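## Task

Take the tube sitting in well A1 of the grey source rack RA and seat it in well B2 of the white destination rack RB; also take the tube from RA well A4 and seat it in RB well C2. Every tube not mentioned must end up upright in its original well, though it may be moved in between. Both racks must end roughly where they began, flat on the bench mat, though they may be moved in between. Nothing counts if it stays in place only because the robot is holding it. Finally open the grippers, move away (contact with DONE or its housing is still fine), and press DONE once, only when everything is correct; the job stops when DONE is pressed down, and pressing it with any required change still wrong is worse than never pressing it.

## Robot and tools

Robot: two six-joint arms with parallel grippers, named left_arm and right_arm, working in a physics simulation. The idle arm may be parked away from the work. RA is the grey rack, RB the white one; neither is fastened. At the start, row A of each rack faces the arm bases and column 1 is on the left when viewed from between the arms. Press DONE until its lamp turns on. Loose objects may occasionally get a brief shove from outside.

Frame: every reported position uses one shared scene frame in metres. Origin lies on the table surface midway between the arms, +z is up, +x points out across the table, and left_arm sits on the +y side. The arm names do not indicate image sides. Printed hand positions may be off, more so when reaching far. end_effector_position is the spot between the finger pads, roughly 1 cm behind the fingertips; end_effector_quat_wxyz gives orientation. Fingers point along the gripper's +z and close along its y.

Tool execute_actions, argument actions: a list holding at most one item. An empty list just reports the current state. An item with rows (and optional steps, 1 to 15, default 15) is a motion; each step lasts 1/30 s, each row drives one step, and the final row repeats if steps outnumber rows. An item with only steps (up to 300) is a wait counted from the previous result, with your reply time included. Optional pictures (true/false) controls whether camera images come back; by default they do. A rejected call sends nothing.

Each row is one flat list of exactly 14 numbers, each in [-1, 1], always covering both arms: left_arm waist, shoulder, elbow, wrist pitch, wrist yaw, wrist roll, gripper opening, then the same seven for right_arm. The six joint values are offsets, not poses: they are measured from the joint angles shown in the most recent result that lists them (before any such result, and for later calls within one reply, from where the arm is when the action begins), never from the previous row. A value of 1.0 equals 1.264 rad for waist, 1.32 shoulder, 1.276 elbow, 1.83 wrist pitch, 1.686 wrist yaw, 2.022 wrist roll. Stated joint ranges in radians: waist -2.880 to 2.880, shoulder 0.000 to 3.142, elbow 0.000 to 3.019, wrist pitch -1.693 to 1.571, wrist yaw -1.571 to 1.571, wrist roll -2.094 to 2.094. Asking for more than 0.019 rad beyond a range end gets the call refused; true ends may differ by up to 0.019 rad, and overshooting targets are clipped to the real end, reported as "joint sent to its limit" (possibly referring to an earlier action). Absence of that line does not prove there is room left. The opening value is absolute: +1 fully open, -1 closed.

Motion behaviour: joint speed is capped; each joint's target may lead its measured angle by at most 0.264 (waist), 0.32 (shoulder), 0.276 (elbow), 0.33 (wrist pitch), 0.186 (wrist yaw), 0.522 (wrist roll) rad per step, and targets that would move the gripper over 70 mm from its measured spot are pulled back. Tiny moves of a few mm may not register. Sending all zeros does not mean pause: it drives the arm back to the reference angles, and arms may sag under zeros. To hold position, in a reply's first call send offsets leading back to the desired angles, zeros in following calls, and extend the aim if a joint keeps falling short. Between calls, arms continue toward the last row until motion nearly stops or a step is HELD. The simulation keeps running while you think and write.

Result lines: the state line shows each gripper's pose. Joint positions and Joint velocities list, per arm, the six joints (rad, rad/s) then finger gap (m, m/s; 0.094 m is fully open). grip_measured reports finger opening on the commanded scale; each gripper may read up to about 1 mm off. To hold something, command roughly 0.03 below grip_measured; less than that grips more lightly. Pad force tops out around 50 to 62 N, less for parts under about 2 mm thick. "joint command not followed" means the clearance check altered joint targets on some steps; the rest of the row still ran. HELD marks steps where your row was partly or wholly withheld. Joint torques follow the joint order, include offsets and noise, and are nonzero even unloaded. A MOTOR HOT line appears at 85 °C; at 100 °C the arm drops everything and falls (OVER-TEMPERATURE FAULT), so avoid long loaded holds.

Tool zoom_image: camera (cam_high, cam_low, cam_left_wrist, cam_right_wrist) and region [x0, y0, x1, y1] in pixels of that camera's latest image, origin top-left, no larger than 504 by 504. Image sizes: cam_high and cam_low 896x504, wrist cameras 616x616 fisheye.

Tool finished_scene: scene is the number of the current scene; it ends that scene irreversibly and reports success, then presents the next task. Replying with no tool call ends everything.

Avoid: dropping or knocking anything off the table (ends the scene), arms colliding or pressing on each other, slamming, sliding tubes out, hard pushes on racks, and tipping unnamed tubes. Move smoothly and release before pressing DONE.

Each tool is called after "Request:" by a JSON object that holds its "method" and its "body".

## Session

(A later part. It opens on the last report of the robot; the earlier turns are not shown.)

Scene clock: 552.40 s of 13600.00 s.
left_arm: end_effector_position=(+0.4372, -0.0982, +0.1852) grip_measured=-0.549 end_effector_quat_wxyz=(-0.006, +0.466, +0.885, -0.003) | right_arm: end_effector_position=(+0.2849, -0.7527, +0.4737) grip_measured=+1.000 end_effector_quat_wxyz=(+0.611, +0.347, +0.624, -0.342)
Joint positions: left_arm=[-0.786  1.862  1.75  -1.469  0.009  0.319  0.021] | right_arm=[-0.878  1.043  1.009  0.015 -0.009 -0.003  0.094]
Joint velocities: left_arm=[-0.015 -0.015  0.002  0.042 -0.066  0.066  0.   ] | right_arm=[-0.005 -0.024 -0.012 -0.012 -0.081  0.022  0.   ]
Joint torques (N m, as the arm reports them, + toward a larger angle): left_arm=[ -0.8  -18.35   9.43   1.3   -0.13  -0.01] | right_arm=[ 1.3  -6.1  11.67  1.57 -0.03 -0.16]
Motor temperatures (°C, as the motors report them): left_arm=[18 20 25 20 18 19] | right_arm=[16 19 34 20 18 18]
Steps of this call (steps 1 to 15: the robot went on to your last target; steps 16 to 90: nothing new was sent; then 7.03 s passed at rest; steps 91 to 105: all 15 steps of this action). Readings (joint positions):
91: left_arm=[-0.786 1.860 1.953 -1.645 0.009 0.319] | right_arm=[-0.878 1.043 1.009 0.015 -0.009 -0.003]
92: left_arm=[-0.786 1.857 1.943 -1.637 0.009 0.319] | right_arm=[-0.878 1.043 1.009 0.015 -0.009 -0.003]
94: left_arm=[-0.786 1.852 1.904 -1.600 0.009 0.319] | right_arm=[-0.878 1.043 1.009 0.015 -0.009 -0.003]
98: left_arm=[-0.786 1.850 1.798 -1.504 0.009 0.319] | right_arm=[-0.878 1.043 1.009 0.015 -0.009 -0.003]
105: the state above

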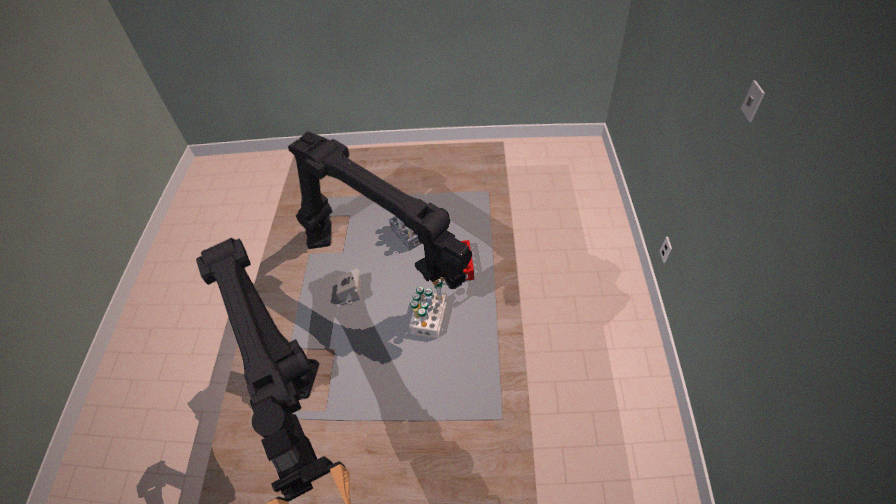

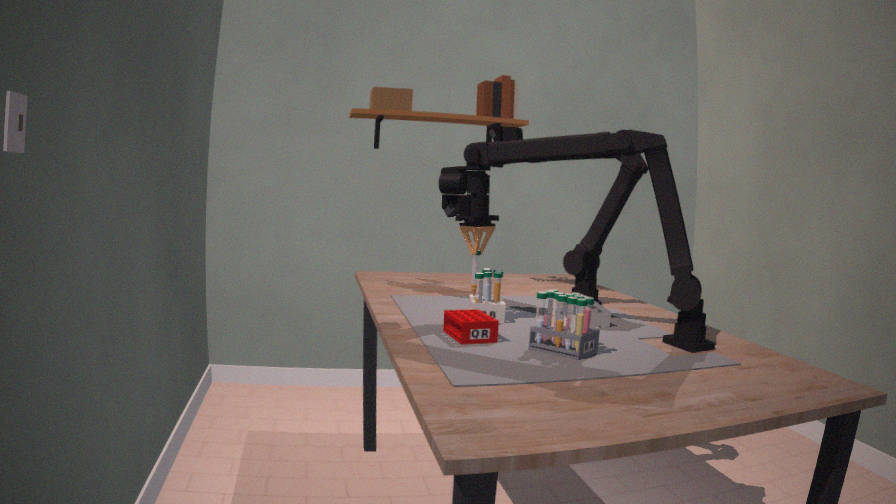

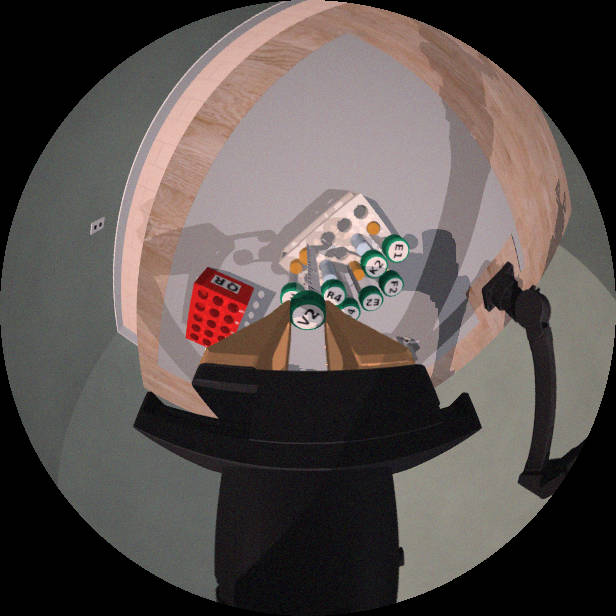

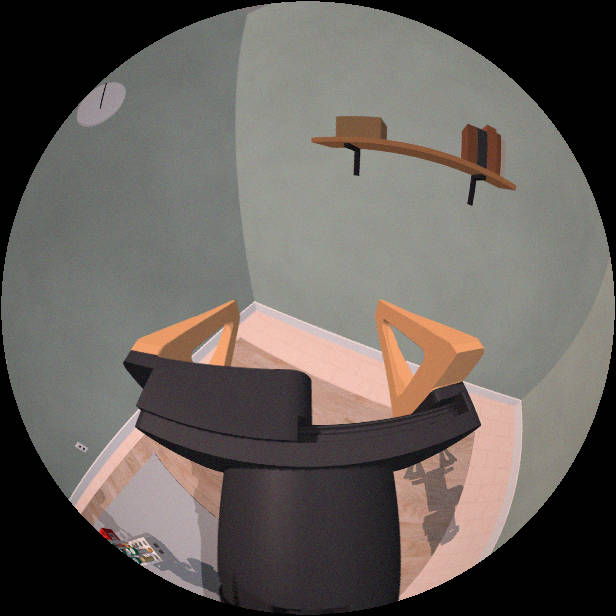

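Request:
{"method": "execute_actions", "body": {"actions": [{"rows":[[-0.014,0,0.02,0.008,0,0,-0.58,0,0,0.02,0,0,0,1]],"steps":12}]}}

Request:
{"method": "zoom_image", "body": {"camera": "cam_left_wrist", "region": [250,200,370,320]}}

Scene clock: 564.73 s of 13600.00 s.
left_arm: end_effector_position=(+0.4344, -0.1024, +0.1851) grip_measured=-0.549 end_effector_quat_wxyz=(-0.005, +0.469, +0.883, -0.003) | right_arm: end_effector_position=(+0.2849, -0.7527, +0.4737) grip_measured=+1.000 end_effector_quat_wxyz=(+0.611, +0.347, +0.624, -0.342)
Joint positions: left_arm=[-0.795  1.862  1.75  -1.468  0.009  0.319  0.021] | right_arm=[-0.878  1.043  1.009  0.015 -0.009 -0.003  0.094]
Joint velocities: left_arm=[ 0.005 -0.024 -0.002  0.022 -0.051  0.022 -0.002] | right_arm=[ 0.005 -0.005  0.002  0.012  0.007  0.022  0.   ]
Joint torques (N m, as the arm reports them, + toward a larger angle): left_arm=[ -0.93 -17.25  10.04   0.96  -0.14   0.  ] | right_arm=[ 1.43 -5.96 11.56  1.55 -0.05 -0.13]
Motor temperatures (°C, as the motors report them): left_arm=[18 20 25 20 18 19] | right_arm=[16 19 35 20 18 18]
Steps of this call (steps 1 to 15: the robot went on to your last target; steps 16 to 90: nothing new was sent; then 8.93 s passed at rest; steps 91 to 102: all 12 steps of this action). Readings (joint positions):
91: left_arm=[-0.787 1.862 1.750 -1.468 0.009 0.319] | right_arm=[-0.878 1.043 1.009 0.015 -0.009 -0.003]
92: left_arm=[-0.787 1.862 1.750 -1.468 0.009 0.319] | right_arm=[-0.878 1.043 1.009 0.015 -0.009 -0.003]
94: left_arm=[-0.790 1.862 1.750 -1.468 0.009 0.319] | right_arm=[-0.878 1.043 1.009 0.015 -0.009 -0.003]
98: left_arm=[-0.794 1.862 1.750 -1.468 0.009 0.319] | right_arm=[-0.878 1.043 1.009 0.015 -0.009 -0.003]
102: the state above

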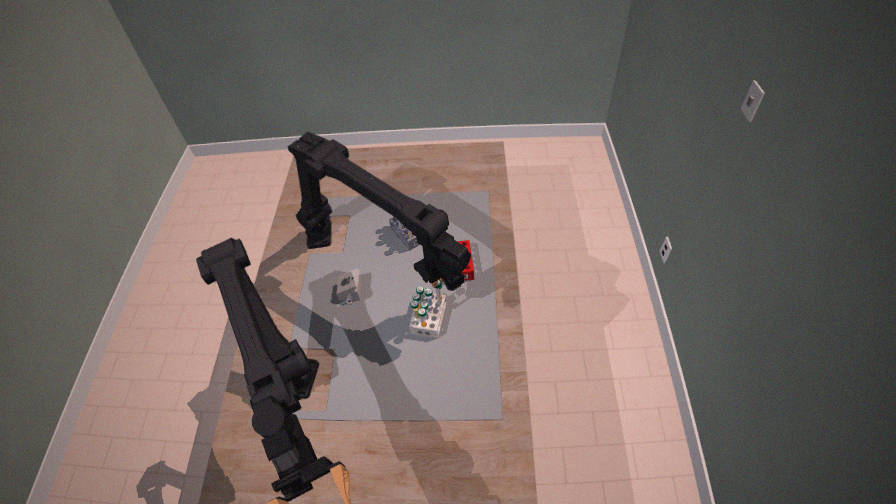

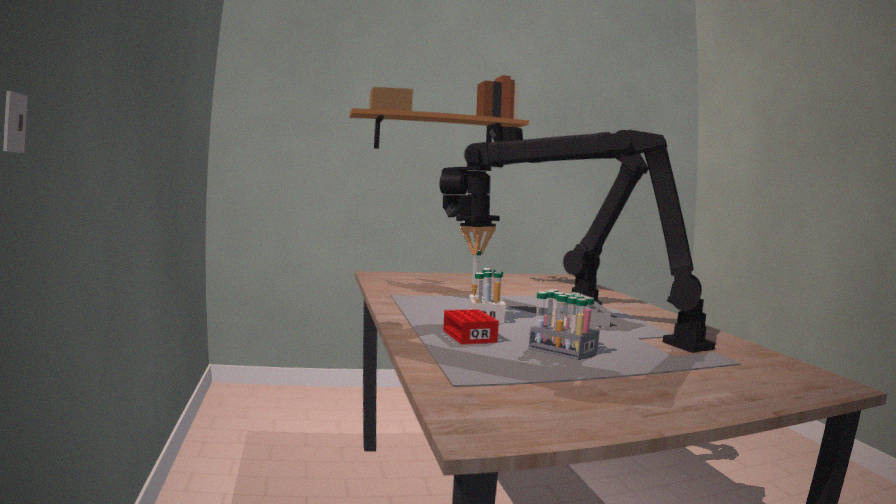

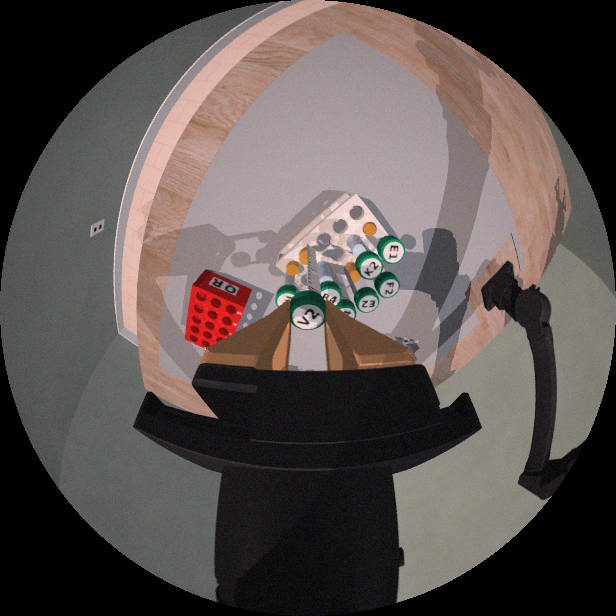

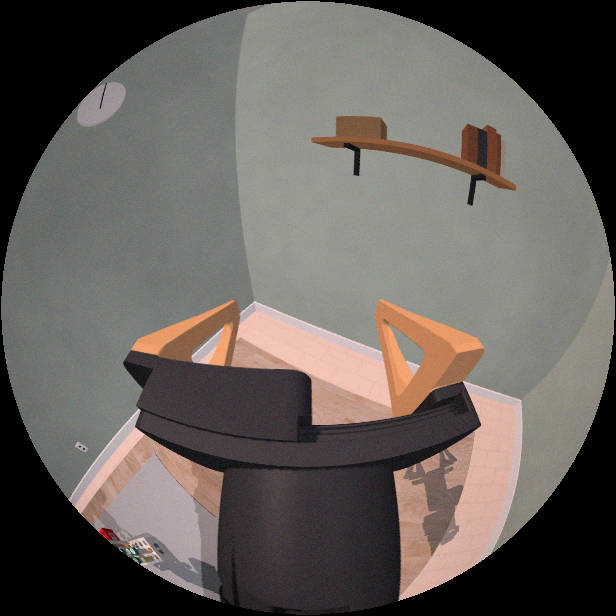

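Region (250, 200, 370, 320) of cam_left_wrist's 616x616 image, scaled by 4.200, with more detail than that image has.

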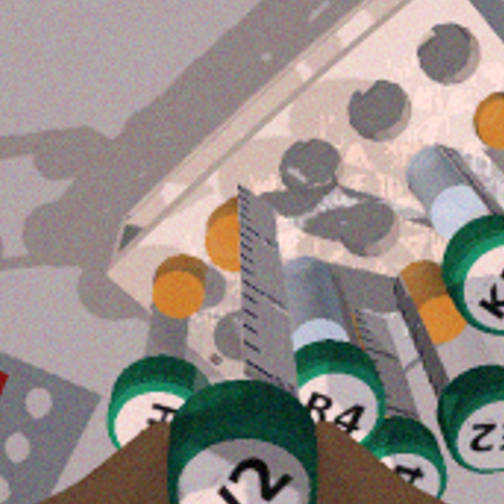

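Request:
{"method": "execute_actions", "body": {"actions": [{"rows":[[0,-0.022,0.0,0.005,0,0,-0.58,0,0,0.02,0,0,0,1],[0,-0.022,0.0,0.01,0,0,-0.58,0,0,0.02,0,0,0,1],[0,-0.022,-0.01,0.015,0,0,-0.58,0,0,0.02,0,0,0,1],[0,-0.022,-0.022,0.022,0,0,-0.58,0,0,0.02,0,0,0,1]],"steps":14}]}}

Request:
{"method": "zoom_image", "body": {"camera": "cam_left_wrist", "region": [250,200,370,320]}}

Scene clock: 580.50 s of 13600.00 s.
left_arm: end_effector_position=(+0.4297, -0.0988, +0.1735) grip_measured=-0.549 end_effector_quat_wxyz=(-0.012, +0.469, +0.883, -0.002) | right_arm: end_effector_position=(+0.2849, -0.7527, +0.4737) grip_measured=+1.000 end_effector_quat_wxyz=(+0.611, +0.347, +0.624, -0.342)
Joint positions: left_arm=[-0.795  1.859  1.715 -1.45   0.009  0.319  0.021] | right_arm=[-0.878  1.043  1.009  0.015 -0.009 -0.003  0.094]
Joint velocities: left_arm=[-0.005  0.005 -0.007 -0.002 -0.022 -0.022 -0.   ] | right_arm=[-0.005 -0.005 -0.027 -0.002  0.037 -0.022  0.   ]
Joint torques (N m, as the arm reports them, + toward a larger angle): left_arm=[  0.12 -19.62   8.54   1.41  -0.11   0.03] | right_arm=[ 0.63 -5.64 11.6   1.61 -0.04 -0.05]
Motor temperatures (°C, as the motors report them): left_arm=[18 20 25 20 18 19] | right_arm=[16 19 35 20 18 18]
Steps of this call (steps 1 to 15: the robot went on to your last target; steps 16 to 90: nothing new was sent; then 12.30 s passed at rest; steps 91 to 104: all 14 steps of this action). Readings (joint positions):
91: left_arm=[-0.795 1.862 1.750 -1.468 0.009 0.319] | right_arm=[-0.878 1.043 1.009 0.015 -0.009 -0.003]
92: left_arm=[-0.795 1.862 1.750 -1.468 0.009 0.319] | right_arm=[-0.878 1.043 1.009 0.015 -0.009 -0.003]
94: left_arm=[-0.795 1.860 1.742 -1.460 0.009 0.319] | right_arm=[-0.878 1.043 1.009 0.015 -0.009 -0.003]
98: left_arm=[-0.795 1.859 1.718 -1.450 0.009 0.319] | right_arm=[-0.878 1.043 1.009 0.015 -0.009 -0.003]
104: the state above

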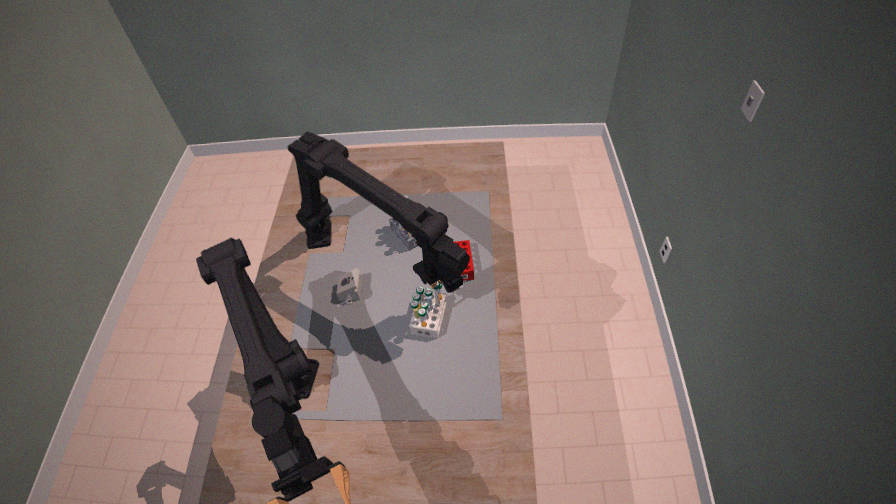

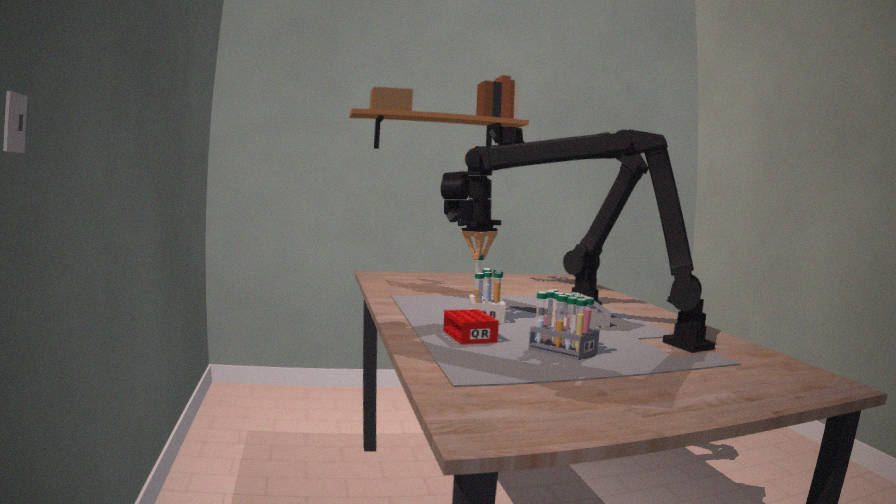

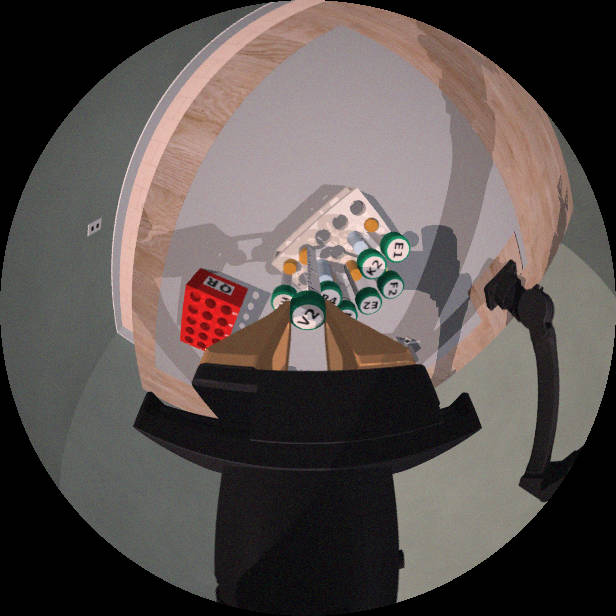

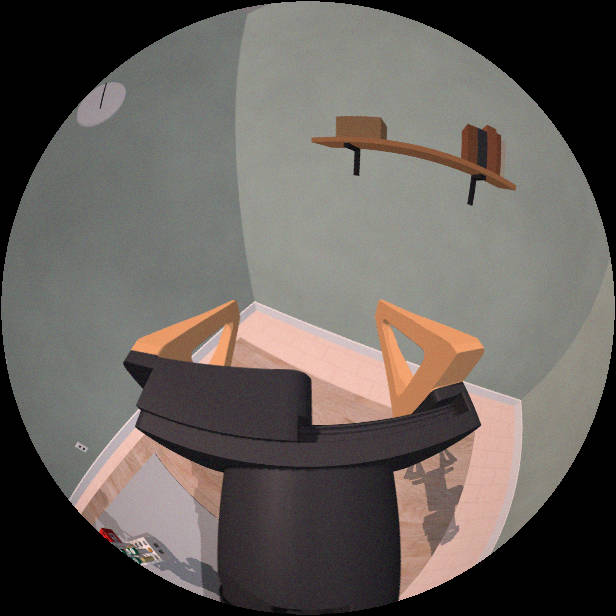

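Region (250, 200, 370, 320) of cam_left_wrist's 616x616 image, scaled by 4.200, with more detail than that image has.

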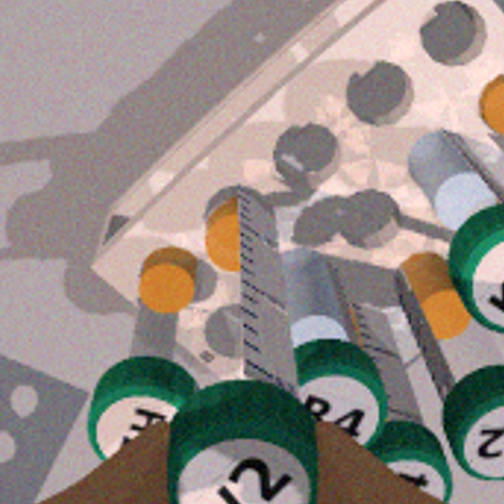

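Tip is in the hole. Descend, straightening.

Request:
{"method": "execute_actions", "body": {"actions": [{"rows":[[0,0.018,-0.015,0.012,0,0,-0.58,0,0,0.02,0,0,0,1],[0,0.018,-0.015,0.02,0,0,-0.58,0,0,0.02,0,0,0,1],[0,0.018,-0.015,0.028,0,0,-0.58,0,0,0.02,0,0,0,1],[0,0.018,-0.015,0.036,0,0,-0.58,0,0,0.02,0,0,0,1]],"steps":12}], "pictures": false}}

Request:
{"method": "execute_actions", "body": {"actions": [{"rows":[[0,0.016,-0.018,0.012,0,0,-0.58,0,0,0.02,0,0,0,1],[0,0.016,-0.018,0.02,0,0,-0.58,0,0,0.02,0,0,0,1],[0,0.016,-0.018,0.028,0,0,-0.58,0,0,0.02,0,0,0,1],[0,0.016,-0.018,0.034,0,0,-0.58,0,0,0.02,0,0,0,1]],"steps":14}]}}

Scene clock: 593.43 s of 13600.00 s.
left_arm: end_effector_position=(+0.4309, -0.0997, +0.1576) grip_measured=-0.549 end_effector_quat_wxyz=(-0.013, +0.469, +0.883, -0.002) | right_arm: end_effector_position=(+0.2849, -0.7527, +0.4737) grip_measured=+1.000 end_effector_quat_wxyz=(+0.611, +0.347, +0.624, -0.342)
Joint positions: left_arm=[-0.795  1.871  1.69  -1.415  0.009  0.319  0.021] | right_arm=[-0.878  1.043  1.009  0.015 -0.009 -0.003  0.094]
Joint velocities: left_arm=[ 0.005 -0.015  0.002 -0.002  0.051 -0.022 -0.   ] | right_arm=[ 0.005  0.005 -0.017 -0.002  0.022 -0.022  0.   ]
Joint torques (N m, as the arm reports them, + toward a larger angle): left_arm=[ -0.11 -16.37   8.47   1.58  -0.15   0.01] | right_arm=[ 1.18 -5.13 11.52  1.51 -0.06 -0.09]
Motor temperatures (°C, as the motors report them): left_arm=[18 20 25 20 18 19] | right_arm=[16 19 35 20 18 18]
Steps of this call (steps 1 to 15: the robot went on to your last target; steps 16 to 90: nothing new was sent; then 9.53 s passed at rest; steps 91 to 102: all 12 steps of this action). Readings (joint positions):
91: left_arm=[-0.795 1.859 1.712 -1.448 0.009 0.319] | right_arm=[-0.878 1.043 1.009 0.015 -0.009 -0.003]
92: left_arm=[-0.795 1.859 1.708 -1.445 0.009 0.319] | right_arm=[-0.878 1.043 1.009 0.015 -0.009 -0.003]
94: left_arm=[-0.795 1.861 1.698 -1.428 0.009 0.319] | right_arm=[-0.878 1.043 1.009 0.015 -0.009 -0.003]
98: left_arm=[-0.795 1.870 1.692 -1.415 0.009 0.319] | right_arm=[-0.878 1.043 1.009 0.015 -0.009 -0.003]
102: the state above

Scene clock: 593.90 s of 13600.00 s.
left_arm: end_effector_position=(+0.4298, -0.0989, +0.1398) grip_measured=-0.549 end_effector_quat_wxyz=(-0.018, +0.469, +0.883, -0.001) | right_arm: end_effector_position=(+0.2849, -0.7527, +0.4737) grip_measured=+1.000 end_effector_quat_wxyz=(+0.611, +0.347, +0.624, -0.342)
Joint positions: left_arm=[-0.795  1.884  1.661 -1.382  0.009  0.319  0.021] | right_arm=[-0.878  1.043  1.009  0.015 -0.009 -0.003  0.094]
Joint velocities: left_arm=[ 0.005 -0.005  0.007 -0.007  0.007 -0.007 -0.001] | right_arm=[ 0.005 -0.015  0.007 -0.012 -0.037 -0.007  0.   ]
Joint torques (N m, as the arm reports them, + toward a larger angle): left_arm=[ -0.25 -16.57   8.37   1.51  -0.1    0.01] | right_arm=[ 1.79 -5.56 11.78  1.83  0.   -0.12]
Motor temperatures (°C, as the motors report them): left_arm=[18 20 25 20 18 19] | right_arm=[16 19 35 20 18 18]
Steps of this call (steps 1 to 14: all 14 steps of this action). Readings (joint positions):
1: left_arm=[-0.795 1.871 1.687 -1.414 0.009 0.319] | right_arm=[-0.878 1.043 1.009 0.015 -0.009 -0.003]
2: left_arm=[-0.795 1.871 1.682 -1.413 0.009 0.319] | right_arm=[-0.878 1.043 1.009 0.015 -0.009 -0.003]
4: left_arm=[-0.795 1.873 1.670 -1.398 0.009 0.319] | right_arm=[-0.878 1.043 1.009 0.015 -0.009 -0.003]
8: left_arm=[-0.795 1.882 1.661 -1.383 0.009 0.319] | right_arm=[-0.878 1.043 1.009 0.015 -0.009 -0.003]
14: the state above

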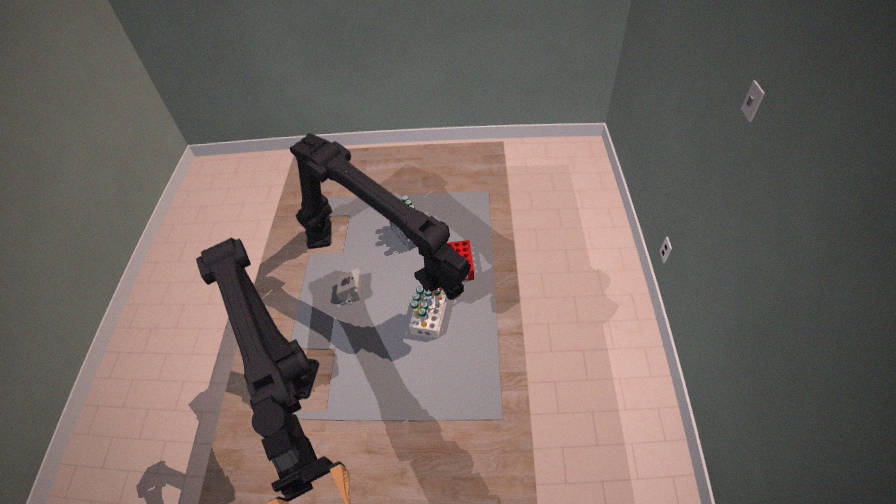

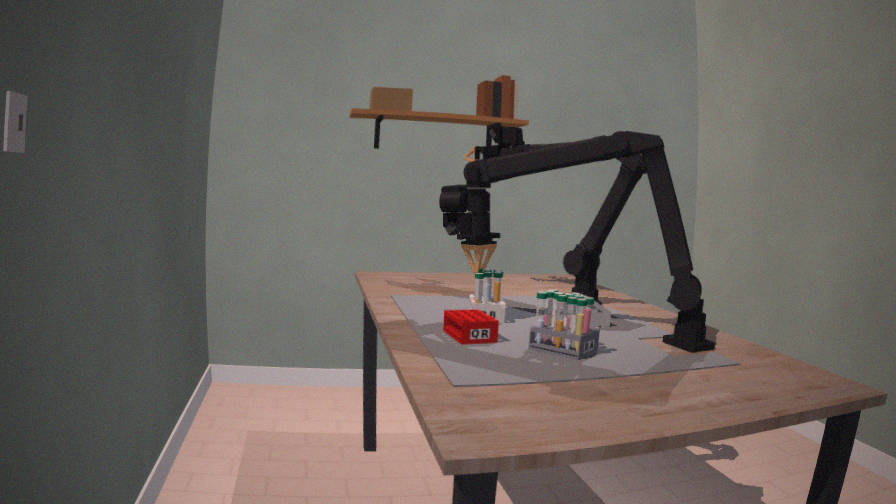

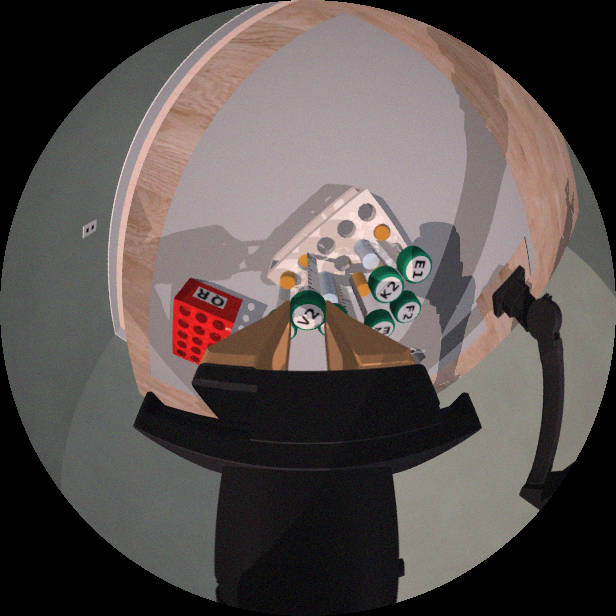

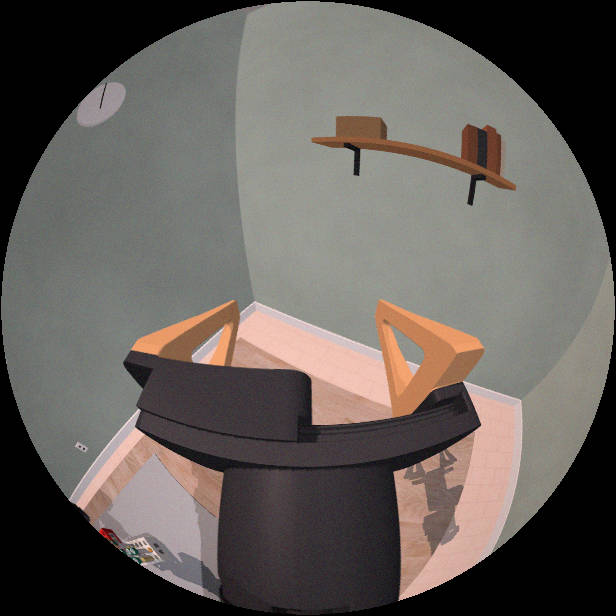

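Move head outward a bit (wrist), release, lift.

Request:
{"method": "execute_actions", "body": {"actions": [{"rows":[[0,0,0.02,0.018,0,0,-0.58,0,0,0.02,0,0,0,1],[0,0,0.02,0.018,0,0,-0.58,0,0,0.02,0,0,0,1],[0,0,0.02,0.018,0,0,-0.58,0,0,0.02,0,0,0,1],[0,0,0.02,0.018,0,0,-0.58,0,0,0.02,0,0,0,1],[0,0,0.02,0.018,0,0,-0.45,0,0,0.02,0,0,0,1]],"steps":15}], "pictures": false}}

Request:
{"method": "execute_actions", "body": {"actions": [{"rows":[[0,0,0.1,-0.01,0,0,-0.45,0,0,0.02,0,0,0,1],[0,0,0.1,-0.02,0,0,-0.45,0,0,0.02,0,0,0,1],[0,0,0.1,-0.03,0,0,-0.45,0,0,0.02,0,0,0,1],[0,0,0.1,-0.045,0,0,-0.45,0,0,0.02,0,0,0,1]],"steps":15}]}}

Request:
{"method": "zoom_image", "body": {"camera": "cam_low", "region": [440,230,540,330]}}

Scene clock: 601.60 s of 13600.00 s.
left_arm: end_effector_position=(+0.4322, -0.1007, +0.1397) grip_measured=-0.452 end_effector_quat_wxyz=(-0.012, +0.469, +0.883, -0.002) | right_arm: end_effector_position=(+0.2849, -0.7527, +0.4737) grip_measured=+1.000 end_effector_quat_wxyz=(+0.611, +0.347, +0.624, -0.342)
Joint positions: left_arm=[-0.795  1.884  1.661 -1.37   0.009  0.319  0.026] | right_arm=[-0.878  1.043  1.009  0.015 -0.009 -0.003  0.094]
Joint velocities: left_arm=[-0.005 -0.024  0.007  0.007 -0.095 -0.022  0.   ] | right_arm=[-0.005  0.005  0.007  0.022 -0.007  0.081  0.   ]
Joint torques (N m, as the arm reports them, + toward a larger angle): left_arm=[ -0.08 -17.35   9.77   1.36  -0.11   0.01] | right_arm=[ 2.43 -5.5  11.91  1.5  -0.07 -0.03]
Motor temperatures (°C, as the motors report them): left_arm=[18 20 25 20 18 19] | right_arm=[16 19 35 20 18 18]
Steps of this call (steps 1 to 15: the robot went on to your last target; steps 16 to 90: nothing new was sent; then 4.20 s passed at rest; steps 91 to 105: all 15 steps of this action). Readings (joint positions):
91: left_arm=[-0.795 1.884 1.661 -1.382 0.009 0.319] | right_arm=[-0.878 1.043 1.009 0.015 -0.009 -0.003]
92: left_arm=[-0.795 1.884 1.661 -1.382 0.009 0.319] | right_arm=[-0.878 1.043 1.009 0.015 -0.009 -0.003]
94: left_arm=[-0.795 1.884 1.661 -1.382 0.009 0.319] | right_arm=[-0.878 1.043 1.009 0.015 -0.009 -0.003]
98: left_arm=[-0.795 1.884 1.661 -1.372 0.009 0.319] | right_arm=[-0.878 1.043 1.009 0.015 -0.009 -0.003]
105: the state above

Scene clock: 602.10 s of 13600.00 s.
left_arm: end_effector_position=(+0.4403, -0.1070, +0.1665) grip_measured=-0.452 end_effector_quat_wxyz=(-0.006, +0.469, +0.883, -0.003) | right_arm: end_effector_position=(+0.2849, -0.7527, +0.4737) grip_measured=+1.000 end_effector_quat_wxyz=(+0.611, +0.347, +0.624, -0.342)
Joint positions: left_arm=[-0.795  1.89   1.742 -1.434  0.009  0.319  0.026] | right_arm=[-0.878  1.043  1.009  0.015 -0.009 -0.003  0.094]
Joint velocities: left_arm=[-0.005  0.005 -0.007 -0.022  0.022  0.037  0.001] | right_arm=[-0.005 -0.015  0.022 -0.007  0.066 -0.022  0.   ]
Joint torques (N m, as the arm reports them, + toward a larger angle): left_arm=[ -0.29 -18.13  11.57  -0.21  -0.13   0.01] | right_arm=[ 1.56 -5.58 11.52  1.48 -0.06 -0.03]
Motor temperatures (°C, as the motors report them): left_arm=[18 20 25 20 18 19] | right_arm=[16 19 35 20 18 18]
Steps of this call (steps 1 to 15: all 15 steps of this action). Readings (joint positions):
1: left_arm=[-0.795 1.884 1.668 -1.373 0.009 0.319] | right_arm=[-0.878 1.043 1.009 0.015 -0.009 -0.003]
2: left_arm=[-0.795 1.888 1.681 -1.378 0.009 0.319] | right_arm=[-0.878 1.043 1.009 0.015 -0.009 -0.003]
4: left_arm=[-0.795 1.890 1.711 -1.399 0.009 0.319] | right_arm=[-0.878 1.043 1.009 0.015 -0.009 -0.003]
8: left_arm=[-0.795 1.890 1.742 -1.428 0.009 0.319] | right_arm=[-0.878 1.043 1.009 0.015 -0.009 -0.003]
15: the state above

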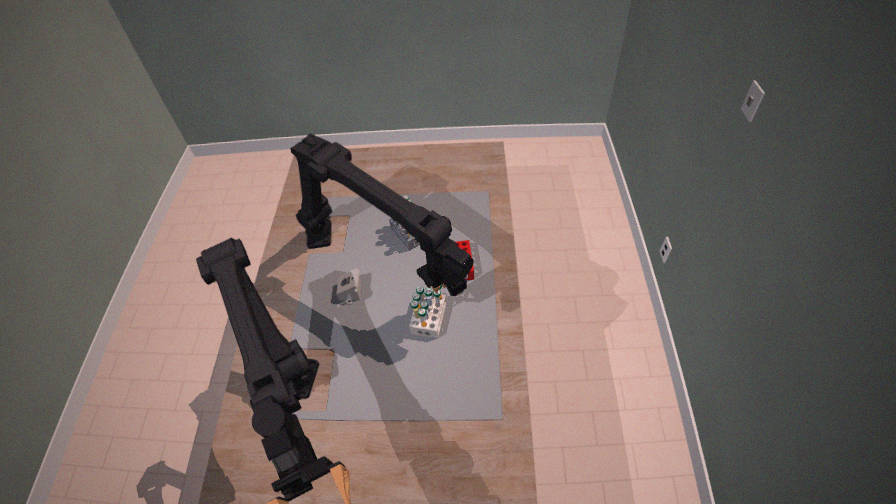

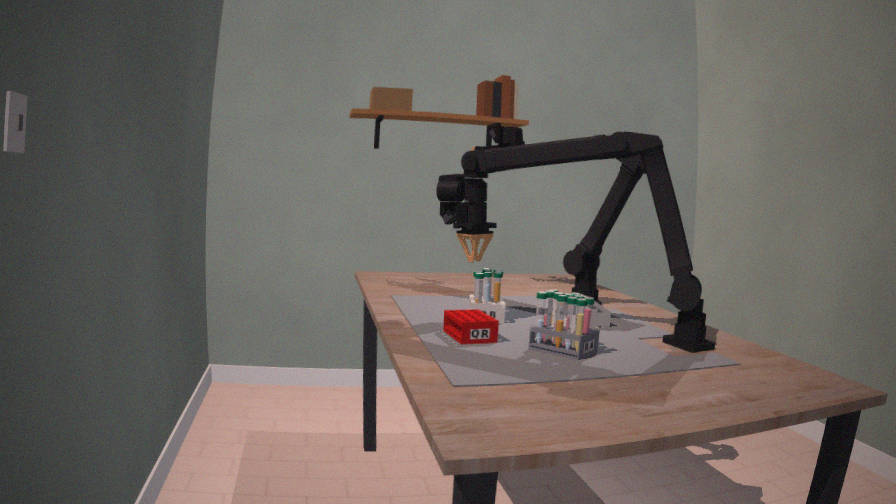

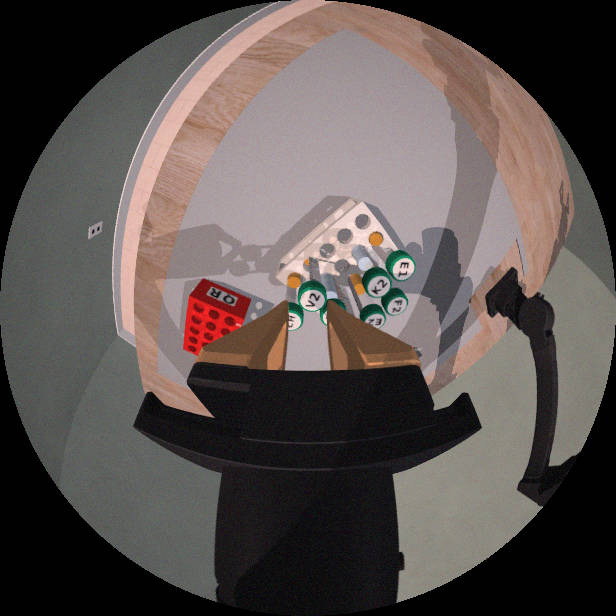

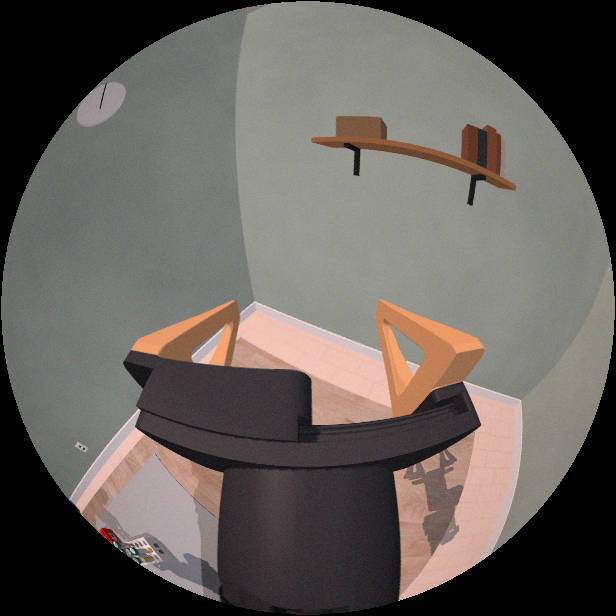

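Region (440, 230, 540, 330) of cam_low's 896x504 image, scaled by 5.040, with more detail than that image has.

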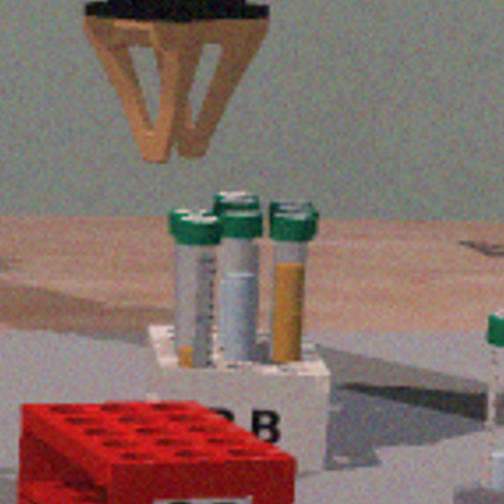

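Request:
{"method": "execute_actions", "body": {"actions": [{"rows":[[0,-0.28,0.02,0,0,0,-1,0,0,0.02,0,0,0,1],[0,-0.28,0.02,0,0,0,-1,0,0,0.02,0,0,0,1],[0,-0.28,0.02,0,0,0,-1,0,0,0.02,0,0,0,1],[0,-0.28,-0.05,0,0,0,-1,0,0,0.02,0,0,0,1],[-0.05,-0.28,-0.1,0,0,0,-1,0,0,0.02,0,0,0,1],[-0.1,-0.28,-0.15,0,0,0,-1,0,0,0.02,0,0,0,1],[-0.13,-0.28,-0.25,0,0,0,-1,0,0,0.02,0,0,0,1]],"steps":15}], "pictures": false}}

Request:
{"method": "execute_actions", "body": {"actions": [{"rows":[[-0.13,-0.28,-0.3,0,0,-0.15,-1,0,0,0.02,0,0,0,1]],"steps":15}]}}

Request:
{"method": "zoom_image", "body": {"camera": "cam_high", "region": [310,250,390,320]}}

Scene clock: 615.87 s of 13600.00 s.
left_arm: end_effector_position=(+0.2856, -0.0944, +0.2306) grip_measured=-0.982 end_effector_quat_wxyz=(+0.020, +0.549, +0.835, -0.011) | right_arm: end_effector_position=(+0.2849, -0.7527, +0.4737) grip_measured=+1.000 end_effector_quat_wxyz=(+0.611, +0.347, +0.624, -0.342)
Joint positions: left_arm=[-0.98   1.512  1.417 -1.432  0.01   0.319  0.001] | right_arm=[-0.878  1.043  1.009  0.015 -0.009 -0.003  0.094]
Joint velocities: left_arm=[-0.308 -0.23   0.022  0.002 -0.037 -0.081  0.001] | right_arm=[-0.005 -0.015 -0.007  0.012 -0.081 -0.081  0.   ]
Joint torques (N m, as the arm reports them, + toward a larger angle): left_arm=[  3.42 -10.04   8.46   0.49  -0.19   0.03] | right_arm=[ 1.3  -5.58 11.74  1.71 -0.03 -0.11]
Motor temperatures (°C, as the motors report them): left_arm=[18 21 26 20 18 19] | right_arm=[16 19 35 20 18 18]
Steps of this call (steps 1 to 15: the robot went on to your last target; steps 16 to 90: nothing new was sent; then 10.27 s passed at rest; steps 91 to 105: all 15 steps of this action). Readings (joint positions):
91: left_arm=[-0.795 1.886 1.741 -1.434 0.009 0.319] | right_arm=[-0.878 1.043 1.009 0.015 -0.009 -0.003]
92: left_arm=[-0.795 1.879 1.737 -1.434 0.009 0.319] | right_arm=[-0.878 1.043 1.009 0.015 -0.009 -0.003]
94: left_arm=[-0.795 1.853 1.727 -1.434 0.009 0.319] | right_arm=[-0.878 1.043 1.009 0.015 -0.009 -0.003]
98: left_arm=[-0.820 1.721 1.601 -1.432 0.008 0.319] | right_arm=[-0.878 1.043 1.009 0.015 -0.009 -0.003]
105: the state above

Scene clock: 616.37 s of 13600.00 s.
left_arm: end_effector_position=(+0.1411, -0.0115, +0.2143) grip_measured=-0.982 end_effector_quat_wxyz=(+0.011, +0.506, +0.862, -0.012) | right_arm: end_effector_position=(+0.2849, -0.7527, +0.4737) grip_measured=+1.000 end_effector_quat_wxyz=(+0.611, +0.347, +0.624, -0.342)
Joint positions: left_arm=[-1.154  1.121  1.013 -1.432  0.011  0.044  0.001] | right_arm=[-0.878  1.043  1.009  0.015 -0.009 -0.003  0.094]
Joint velocities: left_arm=[-0.005  0.122 -0.002 -0.022 -0.022 -0.139  0.   ] | right_arm=[-0.005 -0.015 -0.007 -0.002 -0.022  0.022  0.   ]
Joint torques (N m, as the arm reports them, + toward a larger angle): left_arm=[ 0.53 -4.43  9.76  0.44 -0.16 -0.04] | right_arm=[ 1.08 -5.9  11.7   1.53 -0.01 -0.08]
Motor temperatures (°C, as the motors report them): left_arm=[18 21 26 20 18 19] | right_arm=[16 19 35 20 18 18]
Steps of this call (steps 1 to 15: all 15 steps of this action). Readings (joint positions):
1: left_arm=[-0.995 1.492 1.400 -1.426 0.009 0.294] | right_arm=[-0.878 1.043 1.009 0.015 -0.009 -0.003]
2: left_arm=[-1.009 1.459 1.356 -1.422 0.009 0.266] | right_arm=[-0.878 1.043 1.009 0.015 -0.009 -0.003]
4: left_arm=[-1.053 1.371 1.240 -1.422 0.009 0.216] | right_arm=[-0.878 1.043 1.009 0.015 -0.009 -0.003]
8: left_arm=[-1.144 1.173 1.031 -1.428 0.011 0.111] | right_arm=[-0.878 1.043 1.009 0.015 -0.009 -0.003]
15: the state above

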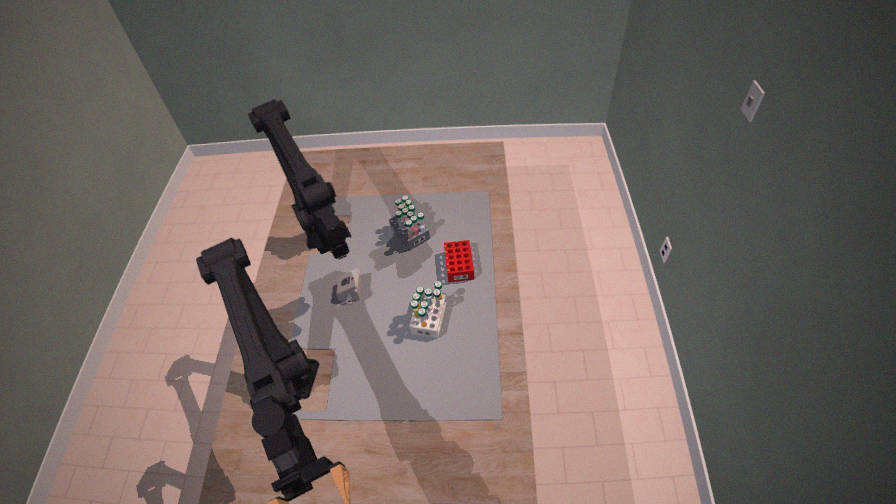

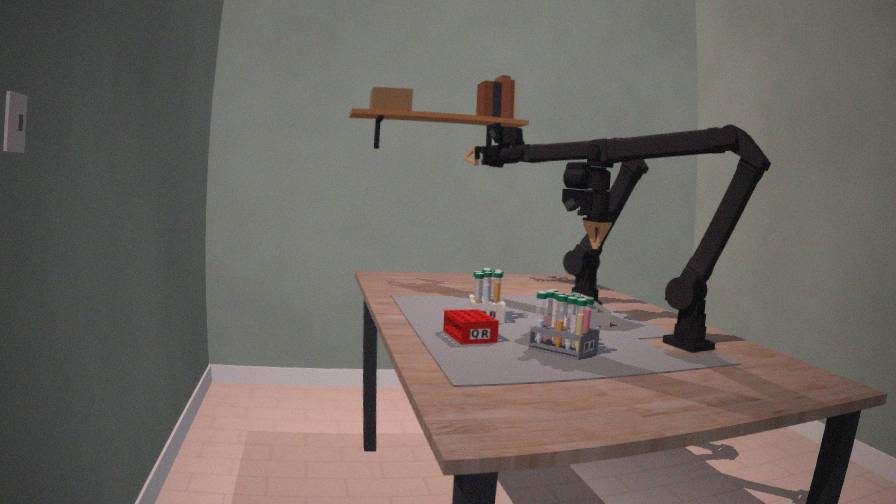

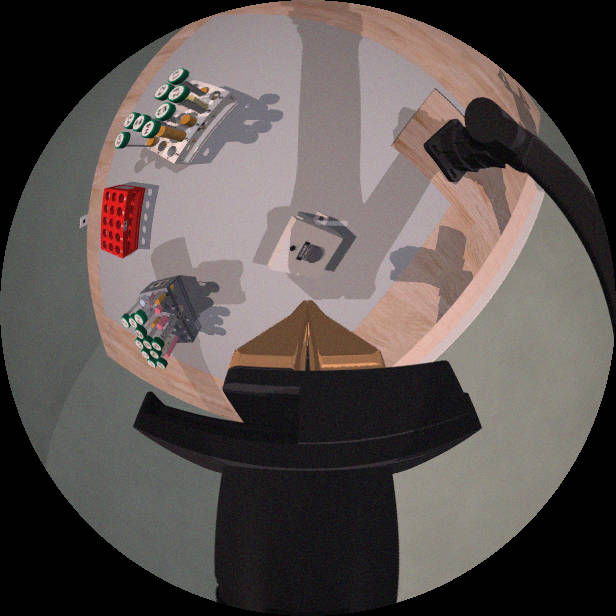

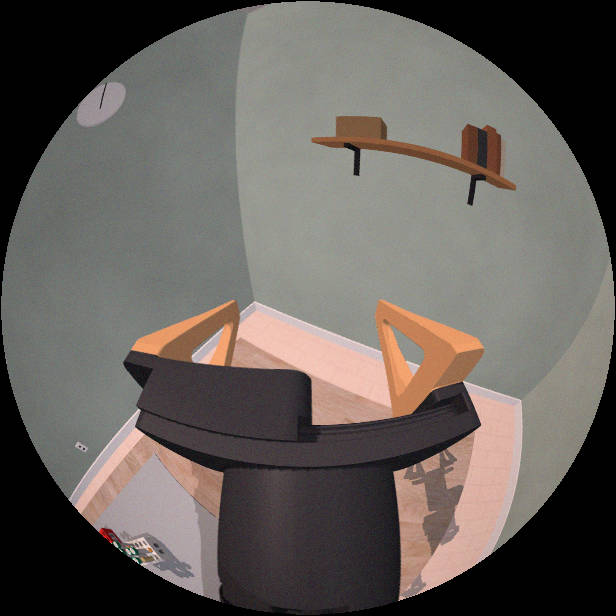

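Region (310, 250, 390, 320) of cam_high's 896x504 image, scaled by 6.300, with more detail than that image has; it fills the top 441 rows of this view, and the rest is white.

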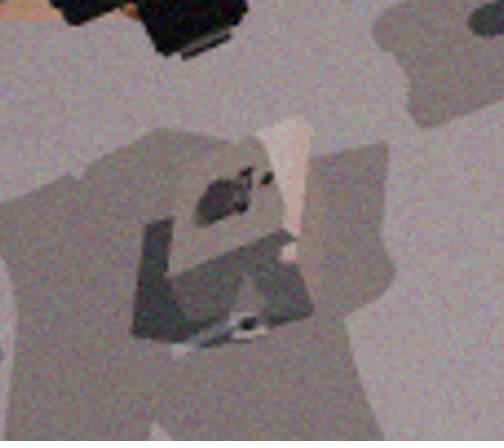

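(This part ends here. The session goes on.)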